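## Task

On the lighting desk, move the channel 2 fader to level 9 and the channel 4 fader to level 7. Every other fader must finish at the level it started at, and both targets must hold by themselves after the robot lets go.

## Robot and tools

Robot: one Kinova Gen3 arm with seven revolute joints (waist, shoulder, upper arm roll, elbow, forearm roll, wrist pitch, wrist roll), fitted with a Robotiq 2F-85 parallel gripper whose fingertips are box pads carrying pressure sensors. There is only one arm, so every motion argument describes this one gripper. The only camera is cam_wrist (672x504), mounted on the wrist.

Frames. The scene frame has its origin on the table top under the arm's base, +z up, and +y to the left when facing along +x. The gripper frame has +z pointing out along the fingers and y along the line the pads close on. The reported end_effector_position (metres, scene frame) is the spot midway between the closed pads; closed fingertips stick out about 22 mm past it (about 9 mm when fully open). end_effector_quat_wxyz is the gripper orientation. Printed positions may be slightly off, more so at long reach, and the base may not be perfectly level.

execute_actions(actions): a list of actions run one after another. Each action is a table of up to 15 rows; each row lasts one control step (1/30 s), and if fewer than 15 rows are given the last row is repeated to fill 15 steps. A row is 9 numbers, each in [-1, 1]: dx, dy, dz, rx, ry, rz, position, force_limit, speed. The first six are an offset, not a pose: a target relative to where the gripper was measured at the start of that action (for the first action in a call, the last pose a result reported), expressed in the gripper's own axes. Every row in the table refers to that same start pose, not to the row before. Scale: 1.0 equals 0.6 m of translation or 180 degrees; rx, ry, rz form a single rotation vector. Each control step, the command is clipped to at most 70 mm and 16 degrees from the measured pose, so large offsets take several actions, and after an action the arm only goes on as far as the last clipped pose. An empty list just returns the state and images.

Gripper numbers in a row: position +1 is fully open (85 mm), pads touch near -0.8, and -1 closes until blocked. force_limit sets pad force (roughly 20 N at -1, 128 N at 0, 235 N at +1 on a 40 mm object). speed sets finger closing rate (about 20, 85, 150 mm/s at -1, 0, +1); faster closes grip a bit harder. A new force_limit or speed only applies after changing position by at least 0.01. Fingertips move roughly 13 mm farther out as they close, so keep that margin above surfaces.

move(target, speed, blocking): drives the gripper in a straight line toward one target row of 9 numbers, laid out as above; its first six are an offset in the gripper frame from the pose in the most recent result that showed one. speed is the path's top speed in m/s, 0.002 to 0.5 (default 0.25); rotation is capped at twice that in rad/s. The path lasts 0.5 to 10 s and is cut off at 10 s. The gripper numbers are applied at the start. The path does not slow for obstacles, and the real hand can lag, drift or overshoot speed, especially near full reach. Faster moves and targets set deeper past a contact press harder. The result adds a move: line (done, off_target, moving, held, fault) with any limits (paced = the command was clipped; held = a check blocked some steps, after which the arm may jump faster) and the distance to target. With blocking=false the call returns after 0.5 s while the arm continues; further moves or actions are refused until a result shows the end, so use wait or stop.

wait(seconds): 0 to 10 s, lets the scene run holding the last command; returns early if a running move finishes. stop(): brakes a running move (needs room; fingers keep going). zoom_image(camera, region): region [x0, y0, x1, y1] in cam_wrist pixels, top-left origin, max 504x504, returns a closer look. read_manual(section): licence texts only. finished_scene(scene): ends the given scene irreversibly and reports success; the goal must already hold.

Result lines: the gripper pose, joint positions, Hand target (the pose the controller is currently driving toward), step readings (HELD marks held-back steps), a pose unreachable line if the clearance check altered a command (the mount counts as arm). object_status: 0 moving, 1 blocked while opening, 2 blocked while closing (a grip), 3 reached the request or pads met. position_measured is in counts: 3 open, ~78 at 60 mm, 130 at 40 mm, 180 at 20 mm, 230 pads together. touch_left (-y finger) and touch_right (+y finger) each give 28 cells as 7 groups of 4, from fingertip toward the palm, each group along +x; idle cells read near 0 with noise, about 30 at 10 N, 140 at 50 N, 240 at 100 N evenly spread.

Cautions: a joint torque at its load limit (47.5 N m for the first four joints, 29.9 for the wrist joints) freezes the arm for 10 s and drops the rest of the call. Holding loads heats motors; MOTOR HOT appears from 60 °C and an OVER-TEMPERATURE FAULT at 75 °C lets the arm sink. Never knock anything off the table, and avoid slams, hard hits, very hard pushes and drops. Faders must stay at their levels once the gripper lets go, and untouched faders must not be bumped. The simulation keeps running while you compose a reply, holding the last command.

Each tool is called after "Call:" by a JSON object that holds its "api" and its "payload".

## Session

Call:
{"api": "execute_actions", "payload": {"actions": []}}

Scene clock: 0.00 s.
end_effector_position=(+0.1304, +0.4575, +0.3620) position_measured=3 object_status=3 touch_left=n/a touch_right=n/a end_effector_quat_wxyz=(-0.065, -0.136, +0.988, -0.013)
Joint positions: [-1.524  0.484  0.226  1.609 -0.185  1.08   0.661]
Joint velocities: [ 0.    -0.001 -0.    -0.001  0.001 -0.001  0.   ]
Hand target: +0.130, +0.458, +0.362; -0.065, -0.136, +0.988, -0.013
camera_calibration (this result's frames):
cam_wrist: T_world_to_cam=[[-0.287407, 0.957156, -0.0353565, -0.383445], [0.952265, 0.281583, -0.117905, -0.155656], [-0.102897, -0.0675554, -0.992395, 0.558298], [0, 0, 0, 1]] pos_world=[0.0954679, 0.448563, 0.522143]

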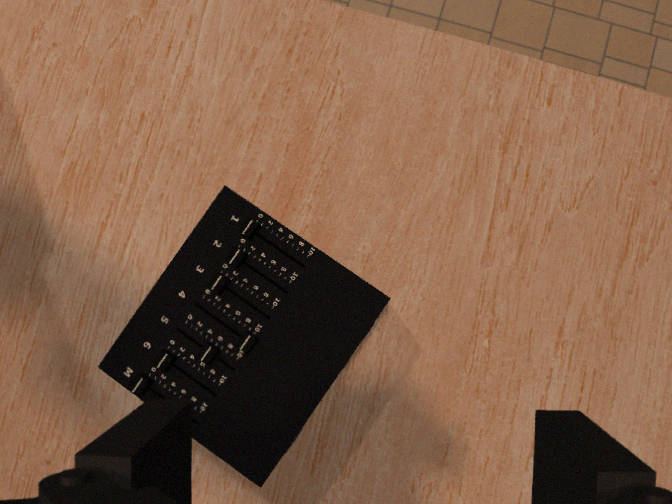

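Call:
{"api": "move", "payload": {"target": [0.191,-0.139,0.45,-0.047,-0.021,0.694,1,0,0], "speed": 0.4}}

Scene clock: 20.13 s.
end_effector_position=(+0.0097, +0.3339, +0.1110) position_measured=3 object_status=3 touch_left=((16 -2 4 10) (9 -16 26 1) (-16 0 -6 8) (13 -6 -7 0) (9 2 -4 12) (1 1 4 16) (-32 3 37 6)) touch_right=((-11 11 2 -6) (2 2 -1 -3) (7 -4 1 -9) (4 -5 -8 -7) (-3 -1 10 8) (-7 -1 4 0) (5 5 1 -5)) end_effector_quat_wxyz=(+0.001, +0.815, +0.579, -0.000)
Joint positions: [-1.685  0.871 -0.035  2.267 -1.206 -0.103 -0.79 ]
Joint velocities: [ 0.047  0.002 -0.053  0.01   0.026 -0.043 -0.019]
Hand target: +0.011, +0.334, +0.111; +0.001, +0.816, +0.578, -0.000
Off the commanded pose: 0.001 m, 0 deg.
move: done
camera_calibration (this result's frames):
cam_wrist: T_world_to_cam=[[0.948167, -0.316515, -0.0282409, 0.103779], [-0.316211, -0.948574, 0.0147721, 0.372819], [-0.0314642, -0.00507635, -0.999492, 0.267632], [0, 0, 0, 1]] pos_world=[0.0279108, 0.387852, 0.26492]

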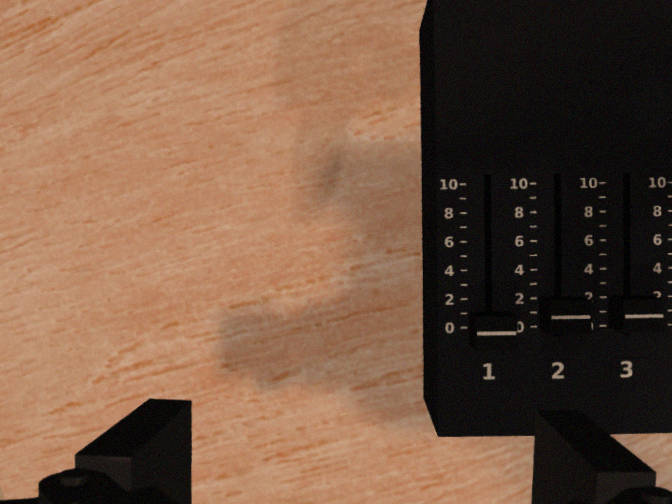

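Call:
{"api": "move", "payload": {"target": [0.012,0.0225,0.06,0,0,0,1,0,0], "speed": 0.06}}

Call:
{"api": "move", "payload": {"target": [0.045,0,0,0,0,0,1,0,0], "speed": 0.035}}

Scene clock: 26.87 s.
end_effector_position=(+0.0243, +0.3367, +0.0753) position_measured=3 object_status=3 touch_left=((2 0 11 14) (-1 28 22 -7) (4 -1 4 12) (26 15 -8 1) (-15 -13 -9 8) (-8 -12 11 7) (16 -7 13 6)) touch_right=((-13 10 9 1) (0 0 -2 8) (9 -2 3 -1) (2 2 2 -13) (-11 -3 8 0) (1 10 0 -1) (-2 -5 -3 -6)) end_effector_quat_wxyz=(+0.000, +0.815, +0.579, +0.000)
Joint positions: [-1.531  0.98  -0.168  2.23  -1.087 -0.232 -0.829]
Joint velocities: [ 0.007  0.008  0.     0.     0.004 -0.001 -0.004]
Hand target: +0.025, +0.336, +0.075; +0.001, +0.815, +0.579, -0.000
Off the commanded pose: 0.001 m, 0 deg.
move: done
camera_calibration (this result's frames):
cam_wrist: T_world_to_cam=[[0.948517, -0.315403, -0.0289053, 0.0895064], [-0.315129, -0.94895, 0.013715, 0.38084], [-0.0317554, -0.0039, -0.999488, 0.232088], [0, 0, 0, 1]] pos_world=[0.0424852, 0.390533, 0.229333]

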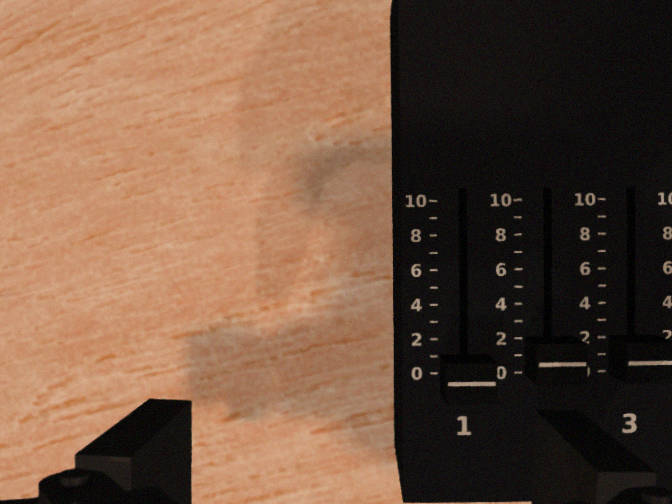

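Scene clock: 27.90 s.
end_effector_position=(+0.0333, +0.3615, +0.0751) position_measured=3 object_status=3 touch_left=((3 6 15 5) (-3 1 0 -6) (3 12 7 -12) (17 14 10 -7) (-8 4 -9 0) (-13 -10 -7 9) (0 -4 6 8)) touch_right=((-10 5 12 -2) (4 -4 -1 0) (6 -2 1 0) (2 -2 5 -11) (2 2 0 3) (4 2 -5 -1) (-10 -3 1 -3)) end_effector_quat_wxyz=(+0.001, +0.815, +0.579, -0.001)
Joint positions: [-1.632  0.97   0.001  2.154 -1.156 -0.07  -0.763]
Joint velocities: [-0.014  0.001  0.009 -0.002 -0.003  0.004  0.002]
Hand target: +0.033, +0.362, +0.075; +0.001, +0.815, +0.579, +0.000
Off the commanded pose: 0.001 m, 0 deg.
move: done
camera_calibration (this result's frames):
cam_wrist: T_world_to_cam=[[0.948128, -0.31658, -0.0288123, 0.0892555], [-0.316257, -0.948551, 0.0152494, 0.406955], [-0.0321575, -0.00534628, -0.999469, 0.232768], [0, 0, 0, 1]] pos_world=[0.051562, 0.415518, 0.22901]

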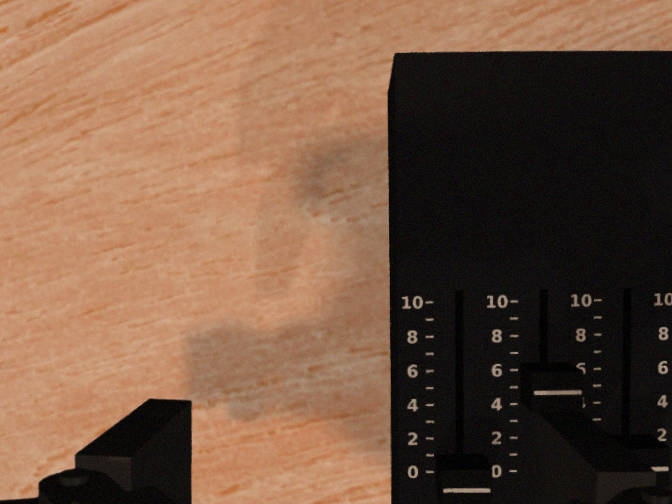

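Call:
{"api": "move", "payload": {"target": [0.0285,0,0,0,0,0,1,0,0], "speed": 0.03}}

Scene clock: 32.60 s.
end_effector_position=(+0.0389, +0.3771, +0.0749) position_measured=3 object_status=3 touch_left=((-13 10 23 -14) (13 -6 6 4) (7 -21 -12 -2) (-1 4 13 -12) (-8 -10 -17 21) (-3 4 10 18) (0 3 -19 -8)) touch_right=((-14 12 -1 1) (-7 5 10 0) (1 -11 -5 0) (7 -3 -2 -12) (-9 -4 4 6) (-3 -5 3 4) (5 1 0 -1)) end_effector_quat_wxyz=(+0.001, +0.816, +0.579, -0.001)
Joint positions: [-1.708  0.978  0.128  2.106 -1.166  0.044 -0.763]
Joint velocities: [-0.011  0.002  0.007  0.001  0.001  0.001 -0.001]
Hand target: +0.039, +0.378, +0.075; +0.001, +0.815, +0.579, -0.001
Off the commanded pose: 0.001 m, 0 deg.
move: done
camera_calibration (this result's frames):
cam_wrist: T_world_to_cam=[[0.947793, -0.31757, -0.0289366, 0.0891959], [-0.317211, -0.948213, 0.0163895, 0.423362], [-0.0326429, -0.0063548, -0.999447, 0.233254], [0, 0, 0, 1]] pos_world=[0.0573699, 0.431246, 0.228767]

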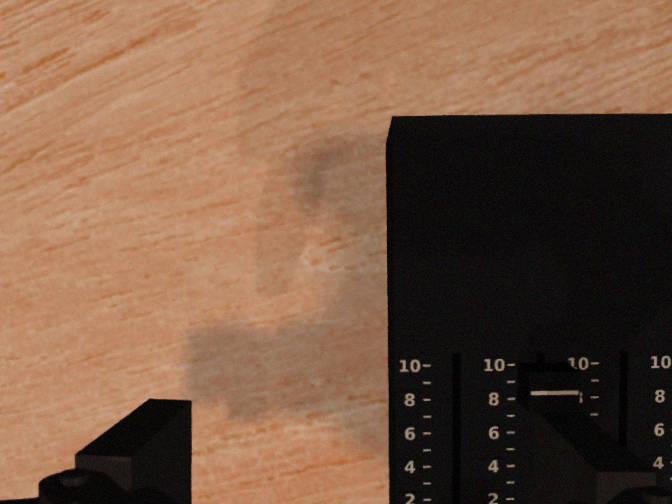

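Call:
{"api": "move", "payload": {"target": [-0.004,0,-0.025,0,0,0,1,0,0], "speed": 0.06}}

Call:
{"api": "move", "payload": {"target": [-0.01,0.072,0,0,0,0,1,0,0], "speed": 0.12}}

Scene clock: 36.13 s.
end_effector_position=(+0.0385, +0.3747, +0.0898) position_measured=3 object_status=3 touch_left=((-13 -11 0 -6) (6 4 17 -7) (-20 -17 -5 -5) (-9 -8 -7 -2) (5 0 -21 2) (-15 -11 16 -10) (-8 -25 -12 -12)) touch_right=((-13 10 -2 5) (6 -1 -4 0) (2 3 -1 3) (10 -9 -1 -8) (-5 -4 3 4) (3 0 -4 5) (-3 -2 -3 -5)) end_effector_quat_wxyz=(+0.001, +0.816, +0.578, -0.001)
Joint positions: [-1.753  0.943  0.185  2.126 -1.16   0.092 -0.78 ]
Joint velocities: [-0.006 -0.005  0.001 -0.001  0.002  0.003 -0.003]
Hand target: +0.038, +0.375, +0.090; +0.001, +0.816, +0.579, -0.001
Off the commanded pose: 0.000 m, 0 deg.
move: done
camera_calibration (this result's frames):
cam_wrist: T_world_to_cam=[[0.94755, -0.318319, -0.0286706, 0.0895246], [-0.317951, -0.94796, 0.0167052, 0.420602], [-0.0324962, -0.0067132, -0.999449, 0.24817], [0, 0, 0, 1]] pos_world=[0.0569665, 0.428877, 0.243574]

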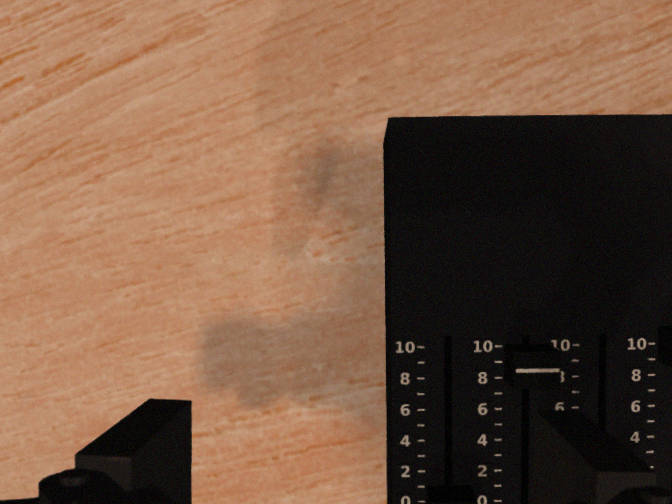

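Scene clock: 36.90 s.
end_effector_position=(+0.0763, +0.3550, +0.0898) position_measured=3 object_status=3 touch_left=((10 -8 8 3) (-18 -4 2 2) (25 -7 -16 4) (-15 11 -11 0) (-20 -5 6 12) (15 -13 -11 1) (1 21 7 6)) touch_right=((-11 3 1 -3) (-4 0 -2 8) (8 4 4 0) (2 -8 3 -1) (-2 -9 8 0) (1 8 -2 -5) (-2 -5 2 1)) end_effector_quat_wxyz=(+0.001, +0.815, +0.579, -0.001)
Joint positions: [-1.556  0.924  0.063  2.172 -1.118 -0.01  -0.689]
Joint velocities: [ 0.027 -0.002 -0.01   0.002  0.002 -0.01   0.002]
Hand target: +0.077, +0.355, +0.090; +0.001, +0.816, +0.578, -0.001
Off the commanded pose: 0.001 m, 0 deg.
move: done
camera_calibration (this result's frames):
cam_wrist: T_world_to_cam=[[0.948413, -0.315717, -0.0289149, 0.0465189], [-0.315338, -0.948828, 0.0169717, 0.41401], [-0.0327935, -0.00697825, -0.999438, 0.249388], [0, 0, 0, 1]] pos_world=[0.0946123, 0.409251, 0.243566]

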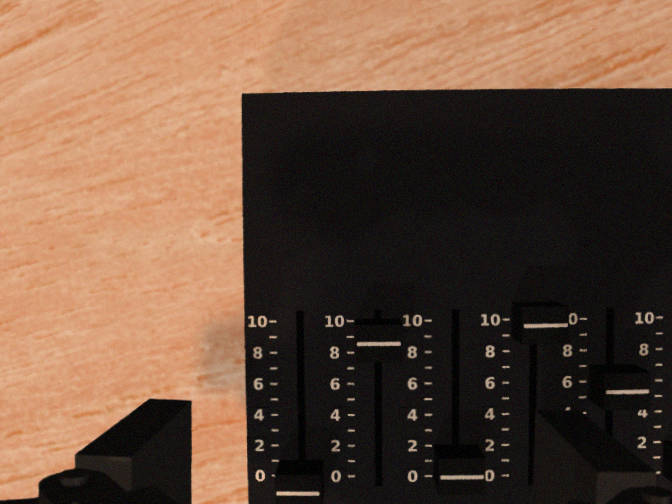

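Call:
{"api": "move", "payload": {"target": [0.1,-0.001,0,0,0,0,1,0,0], "speed": 0.12}}

Call:
{"api": "move", "payload": {"target": [0,0,0.025,0,0,0,1,0,0], "speed": 0.05}}

Call:
{"api": "move", "payload": {"target": [-0.031,0,0,0,0,0,1,0,0], "speed": 0.03}}

Call:
{"api": "move", "payload": {"target": [0.003,0,-0.025,0,0,0,1,0,0], "speed": 0.06}}

Call:
{"api": "move", "payload": {"target": [-0.09,0,0,0,0,0,1,0,0], "speed": 0.12}}

Scene clock: 49.10 s.
end_effector_position=(+0.0961, +0.4120, +0.0897) position_measured=3 object_status=3 touch_left=((-5 3 -14 17) (0 2 10 -2) (14 -15 11 9) (-8 18 13 6) (-17 2 2 -21) (1 -4 -10 13) (-2 -7 22 -9)) touch_right=((-7 4 -2 -2) (7 5 5 -2) (8 4 6 -1) (6 1 -7 -2) (1 -6 4 2) (1 7 6 -2) (-2 3 0 -5)) end_effector_quat_wxyz=(+0.001, +0.816, +0.578, -0.001)
Joint positions: [-1.739  0.983  0.38   1.987 -1.04   0.296 -0.806]
Joint velocities: [-0.016  0.01  -0.002 -0.006  0.008  0.005 -0.008]
Hand target: +0.095, +0.412, +0.089; +0.001, +0.815, +0.579, -0.001
Off the commanded pose: 0.001 m, 0 deg.
move: done
camera_calibration (this result's frames):
cam_wrist: T_world_to_cam=[[0.94755, -0.318266, -0.0292466, 0.0468372], [-0.317913, -0.947982, 0.0161419, 0.474353], [-0.0328627, -0.00599738, -0.999442, 0.249997], [0, 0, 0, 1]] pos_world=[0.114638, 0.466084, 0.243571]

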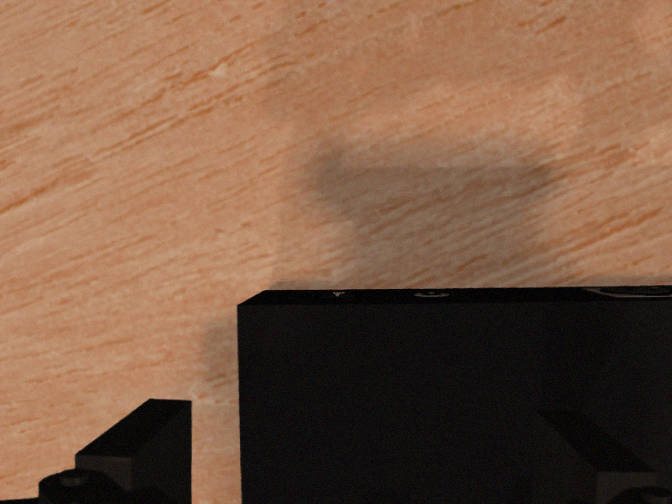

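Scene clock: 49.80 s.
end_effector_position=(+0.0959, +0.4121, +0.0749) position_measured=3 object_status=3 touch_left=((8 -6 -2 1) (-1 -6 6 3) (-7 0 2 -4) (-13 -1 -13 1) (-18 -7 -5 7) (6 13 8 -9) (-7 4 18 -1)) touch_right=((-4 0 2 4) (1 2 -3 10) (-1 3 2 -1) (11 -2 3 -13) (-9 -1 4 5) (-3 4 2 -4) (-7 -5 -4 -2)) end_effector_quat_wxyz=(+0.001, +0.816, +0.578, -0.001)
Joint positions: [-1.71   1.012  0.337  1.975 -1.062  0.258 -0.781]
Joint velocities: [ 0.004  0.005  0.001 -0.001 -0.    -0.001  0.001]
Hand target: +0.096, +0.412, +0.075; +0.001, +0.816, +0.578, -0.001
Off the commanded pose: 0.000 m, 0 deg.
move: done
camera_calibration (this result's frames):
cam_wrist: T_world_to_cam=[[0.947699, -0.317809, -0.0293988, 0.0464877], [-0.317462, -0.948137, 0.0159207, 0.47466], [-0.0329338, -0.00575499, -0.999441, 0.235057], [0, 0, 0, 1]] pos_world=[0.114372, 0.46617, 0.228736]

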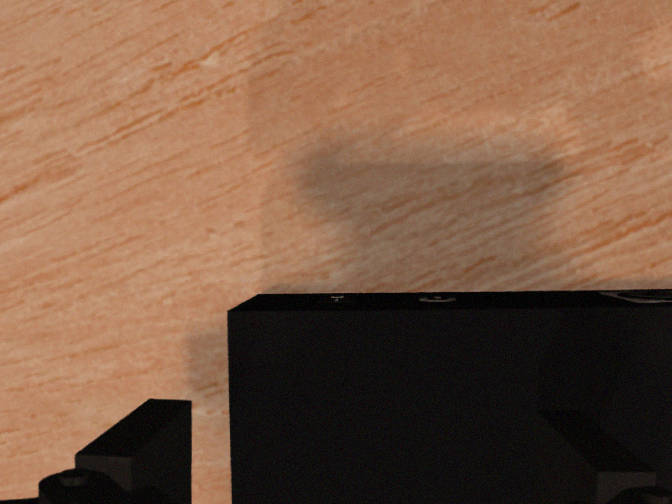

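Scene clock: 50.67 s.
end_effector_position=(+0.0899, +0.3950, +0.0750) position_measured=3 object_status=3 touch_left=((-2 -1 21 17) (8 5 8 -4) (7 -7 6 7) (5 8 -18 7) (-5 -12 -13 3) (-4 18 5 1) (5 -15 18 4)) touch_right=((-9 15 3 -3) (2 0 -2 1) (4 -1 7 -4) (6 2 4 -1) (2 -5 7 7) (4 -4 5 1) (5 3 10 -6)) end_effector_quat_wxyz=(+0.001, +0.816, +0.579, -0.000)
Joint positions: [-1.667  0.991  0.256  2.033 -1.097  0.173 -0.732]
Joint velocities: [ 0.006 -0.001 -0.002  0.001 -0.001 -0.     0.002]
Hand target: +0.090, +0.395, +0.075; +0.001, +0.816, +0.579, -0.001
Off the commanded pose: 0.000 m, 0 deg.
move: done
camera_calibration (this result's frames):
cam_wrist: T_world_to_cam=[[0.947931, -0.317152, -0.0290214, 0.0464262], [-0.316837, -0.948361, 0.015005, 0.456641], [-0.0322816, -0.00502861, -0.999466, 0.234574], [0, 0, 0, 1]] pos_world=[0.108244, 0.448964, 0.228944]

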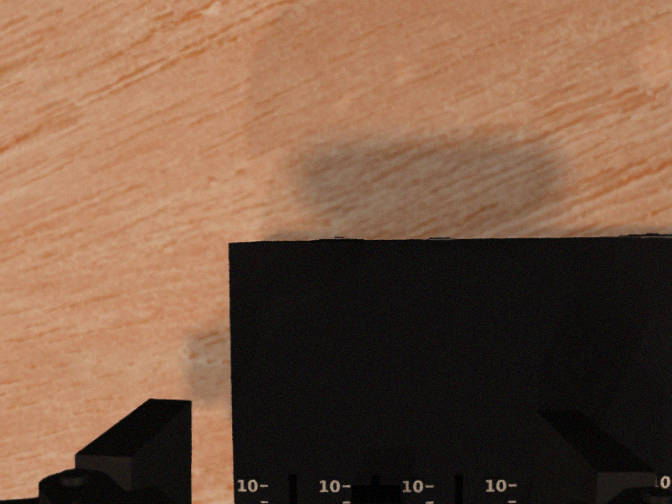

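Scene clock: 51.37 s.
end_effector_position=(+0.0908, +0.3966, +0.0899) position_measured=3 object_status=3 touch_left=((-18 2 -9 7) (14 12 22 13) (-6 4 -27 6) (10 24 4 -7) (2 -16 -6 -9) (8 4 24 -13) (-13 12 -6 29)) touch_right=((-12 13 1 -1) (3 -1 -4 7) (8 -2 -1 8) (7 -5 2 -5) (-10 -1 4 0) (1 8 4 -1) (-4 5 2 5)) end_effector_quat_wxyz=(+0.001, +0.816, +0.578, -0.001)
Joint positions: [-1.708  0.963  0.317  2.04  -1.073  0.226 -0.763]
Joint velocities: [-0.007 -0.003 -0.    -0.     0.003  0.001 -0.003]
Hand target: +0.091, +0.397, +0.090; +0.001, +0.816, +0.579, -0.000
Off the commanded pose: 0.000 m, 0 deg.
move: done
camera_calibration (this result's frames):
cam_wrist: T_world_to_cam=[[0.947706, -0.317837, -0.0288563, 0.0467624], [-0.317516, -0.948131, 0.015196, 0.458143], [-0.0321894, -0.00523897, -0.999468, 0.249528], [0, 0, 0, 1]] pos_world=[0.109183, 0.450549, 0.243782]

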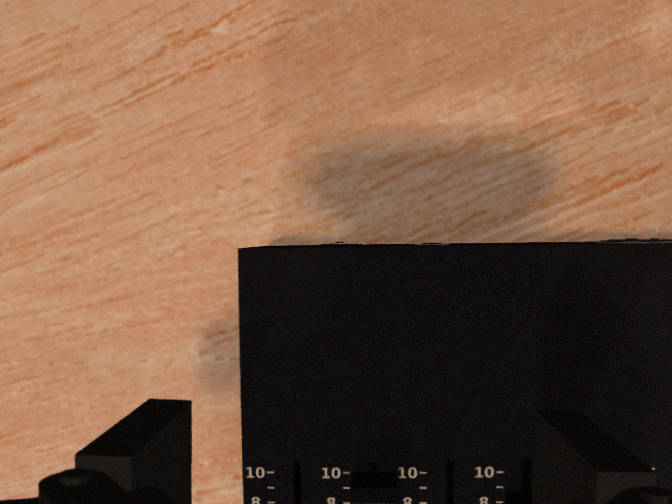

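Scene clock: 52.23 s.
end_effector_position=(+0.0718, +0.3459, +0.0902) position_measured=3 object_status=3 touch_left=((3 12 0 -5) (-19 3 6 -4) (11 -2 -1 -6) (-11 -8 -16 -16) (-4 -10 5 -11) (-4 -17 2 29) (33 -7 33 -13)) touch_right=((-9 15 5 0) (-2 5 -4 -2) (-3 0 3 1) (10 -5 3 -11) (-8 0 5 -2) (6 5 -12 -2) (0 3 -1 -2)) end_effector_quat_wxyz=(+0.001, +0.815, +0.580, -0.001)
Joint positions: [-1.508  0.921 -0.016  2.203 -1.132 -0.08  -0.67 ]
Joint velocities: [ 0.041 -0.002 -0.035  0.007  0.015 -0.031 -0.009]
Hand target: +0.073, +0.346, +0.090; +0.001, +0.816, +0.579, -0.000
Off the commanded pose: 0.001 m, 0 deg.
move: done
camera_calibration (this result's frames):
cam_wrist: T_world_to_cam=[[0.948953, -0.314082, -0.0289852, 0.0472376], [-0.31375, -0.949379, 0.0154731, 0.404183], [-0.0323778, -0.00558912, -0.99946, 0.249061], [0, 0, 0, 1]] pos_world=[0.0900502, 0.399951, 0.244041]

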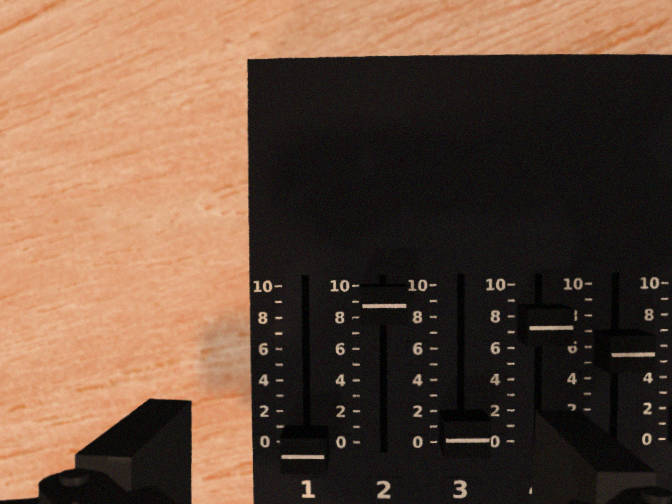

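Call:
{"api": "move", "payload": {"target": [0.094,0.002,0,0,0,0,1,0,0], "speed": 0.12}}

Call:
{"api": "move", "payload": {"target": [0,0,0.025,0,0,0,1,0,0], "speed": 0.05}}

Scene clock: 56.53 s.
end_effector_position=(+0.0925, +0.3988, +0.0902) position_measured=3 object_status=3 touch_left=((-20 30 -6 1) (3 -20 -5 14) (-2 -2 -1 24) (16 5 -13 -11) (-2 -19 -13 -7) (-16 7 -4 12) (10 6 -9 0)) touch_right=((-5 17 3 2) (7 -6 3 2) (8 3 -9 1) (4 -2 -1 -7) (-10 -13 4 2) (5 2 -1 1) (-4 4 -2 -4)) end_effector_quat_wxyz=(+0.001, +0.816, +0.579, -0.000)
Joint positions: [-1.72   0.967  0.339  2.033 -1.093  0.245 -0.744]
Joint velocities: [-0.023  0.009  0.005 -0.003  0.013  0.011 -0.015]
Hand target: +0.091, +0.399, +0.090; +0.001, +0.815, +0.580, -0.001
Off the commanded pose: 0.001 m, 0 deg.
move: done
camera_calibration (this result's frames):
cam_wrist: T_world_to_cam=[[0.947815, -0.317491, -0.0290904, 0.0457083], [-0.317186, -0.94825, 0.0146753, 0.460854], [-0.0322442, -0.00468242, -0.999469, 0.249695], [0, 0, 0, 1]] pos_world=[0.110905, 0.452686, 0.244129]

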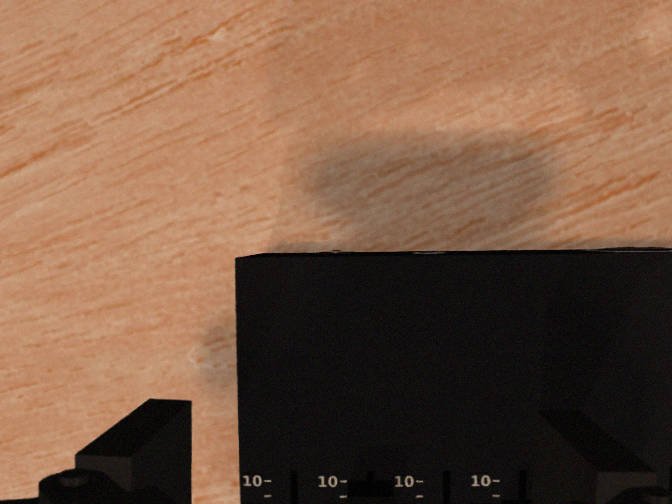

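Scene clock: 57.23 s.
end_effector_position=(+0.0922, +0.3989, +0.0754) position_measured=3 object_status=3 touch_left=((-20 -17 9 -13) (13 -23 19 11) (24 -10 -11 -7) (32 17 -16 16) (-6 -23 4 -1) (-12 -8 -3 17) (5 -10 4 -2)) touch_right=((1 13 -8 -6) (9 -1 -5 -2) (3 3 -5 5) (6 -8 0 -7) (-3 -1 8 7) (3 9 3 -1) (-4 1 -2 -1)) end_effector_quat_wxyz=(+0.000, +0.815, +0.579, -0.000)
Joint positions: [-1.684  0.997  0.288  2.021 -1.117  0.201 -0.715]
Joint velocities: [ 0.005  0.002  0.     0.001 -0.002 -0.001  0.002]
Hand target: +0.092, +0.399, +0.075; +0.001, +0.816, +0.579, -0.000
Off the commanded pose: 0.000 m, 0 deg.
move: done
camera_calibration (this result's frames):
cam_wrist: T_world_to_cam=[[0.948006, -0.316905, -0.0292574, 0.0453616], [-0.316607, -0.948447, 0.014449, 0.46117], [-0.032328, -0.00443463, -0.999467, 0.234762], [0, 0, 0, 1]] pos_world=[0.110596, 0.452811, 0.2293]

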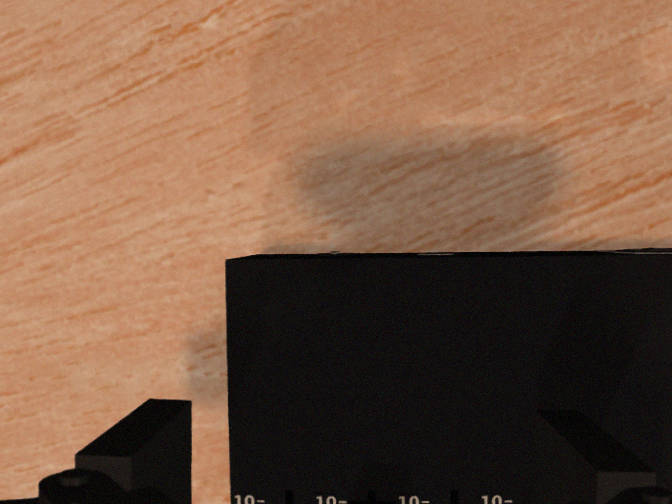

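s=.4069; need −7.2 mm; the "10" tick should end near v=475.5.

Call:
{"api": "move", "payload": {"target": [-0.0128,0,0,0,0,0,1,0,0], "speed": 0.03}}

Call:
{"api": "move", "payload": {"target": [0.003,0,-0.025,0,0,0,1,0,0], "speed": 0.06}}

Call:
{"api": "move", "payload": {"target": [-0.07,0,-0.01,0,0,0,1,0,0], "speed": 0.12}}

Scene clock: 61.50 s.
end_effector_position=(+0.0900, +0.3922, +0.0755) position_measured=3 object_status=3 touch_left=((-7 0 -8 4) (5 -1 2 -1) (-8 6 -7 -9) (3 -10 22 -7) (8 -11 -9 10) (-13 14 14 -1) (-7 0 -8 -18)) touch_right=((-8 10 3 5) (-1 3 7 6) (0 0 -3 -7) (2 -4 5 -7) (-7 3 8 2) (9 7 1 6) (-6 1 4 1)) end_effector_quat_wxyz=(+0.000, +0.815, +0.579, +0.000)
Joint positions: [-1.662  0.988  0.249  2.044 -1.132  0.162 -0.693]
Joint velocities: [ 0.004 -0.001 -0.002  0.    -0.001 -0.     0.001]
Hand target: +0.090, +0.392, +0.075; +0.000, +0.815, +0.579, -0.000
Off the commanded pose: 0.001 m, 0 deg.
move: done
camera_calibration (this result's frames):
cam_wrist: T_world_to_cam=[[0.948144, -0.316537, -0.0287688, 0.0451522], [-0.316278, -0.948574, 0.0132657, 0.454209], [-0.0314884, -0.00347884, -0.999498, 0.234337], [0, 0, 0, 1]] pos_world=[0.108225, 0.445959, 0.229493]

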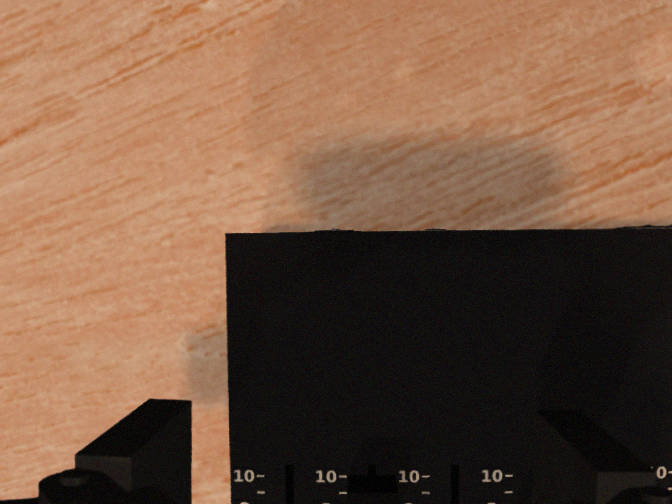

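Scene clock: 62.20 s.
end_effector_position=(+0.0909, +0.3938, +0.0903) position_measured=3 object_status=3 touch_left=((1 13 -6 -1) (-6 4 6 0) (3 3 -2 9) (9 -15 7 -13) (-14 11 -19 7) (-1 9 10 15) (6 4 -8 -16)) touch_right=((-9 9 -5 -5) (12 6 -6 5) (2 -3 -4 3) (3 -9 -4 -11) (6 -4 3 0) (4 4 -3 -3) (-2 -1 -6 1)) end_effector_quat_wxyz=(+0.000, +0.816, +0.579, +0.000)
Joint positions: [-1.706  0.96   0.314  2.051 -1.106  0.218 -0.728]
Joint velocities: [-0.004 -0.001 -0.    -0.001  0.002  0.002 -0.002]
Hand target: +0.091, +0.394, +0.090; +0.000, +0.815, +0.579, +0.000
Off the commanded pose: 0.000 m, 0 deg.
move: done
camera_calibration (this result's frames):
cam_wrist: T_world_to_cam=[[0.947898, -0.317288, -0.0285996, 0.0454882], [-0.317024, -0.948322, 0.0134449, 0.455713], [-0.0313876, -0.00367764, -0.999501, 0.249286], [0, 0, 0, 1]] pos_world=[0.109178, 0.447513, 0.244335]

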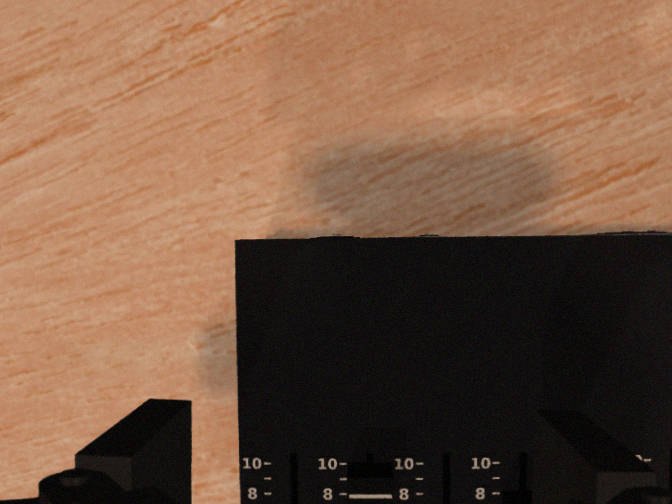

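Scene clock: 63.00 s.
end_effector_position=(+0.0762, +0.3541, +0.0963) position_measured=3 object_status=3 touch_left=((19 0 -6 7) (18 -13 17 10) (15 -6 6 -3) (2 18 3 -28) (-10 4 -16 6) (10 2 -4 3) (3 -34 -8 14)) touch_right=((-6 1 6 0) (9 1 -2 4) (0 5 1 0) (-1 4 -4 -9) (-5 -2 7 0) (4 2 3 -5) (-3 0 2 4)) end_effector_quat_wxyz=(+0.001, +0.815, +0.580, +0.000)
Joint positions: [-1.57   0.906  0.08   2.183 -1.172  0.003 -0.636]
Joint velocities: [ 0.034 -0.004 -0.028  0.007  0.001 -0.024  0.003]
Hand target: +0.077, +0.354, +0.096; +0.000, +0.815, +0.579, +0.000
Off the commanded pose: 0.001 m, 0 deg.
move: done
camera_calibration (this result's frames):
cam_wrist: T_world_to_cam=[[0.948873, -0.314363, -0.0285635, 0.0459582], [-0.314078, -0.949293, 0.0140885, 0.413451], [-0.031544, -0.00439701, -0.999493, 0.254939], [0, 0, 0, 1]] pos_world=[0.0942892, 0.408055, 0.250298]

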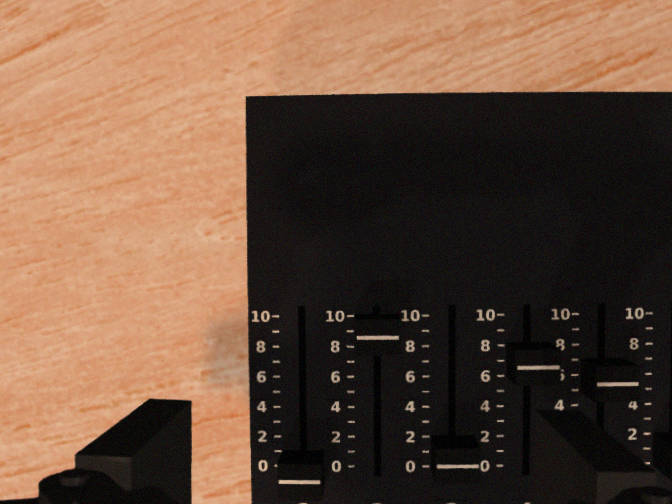

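Call:
{"api": "finished_scene", "payload": {"scene": 2}}

The scene is finished: the task was done.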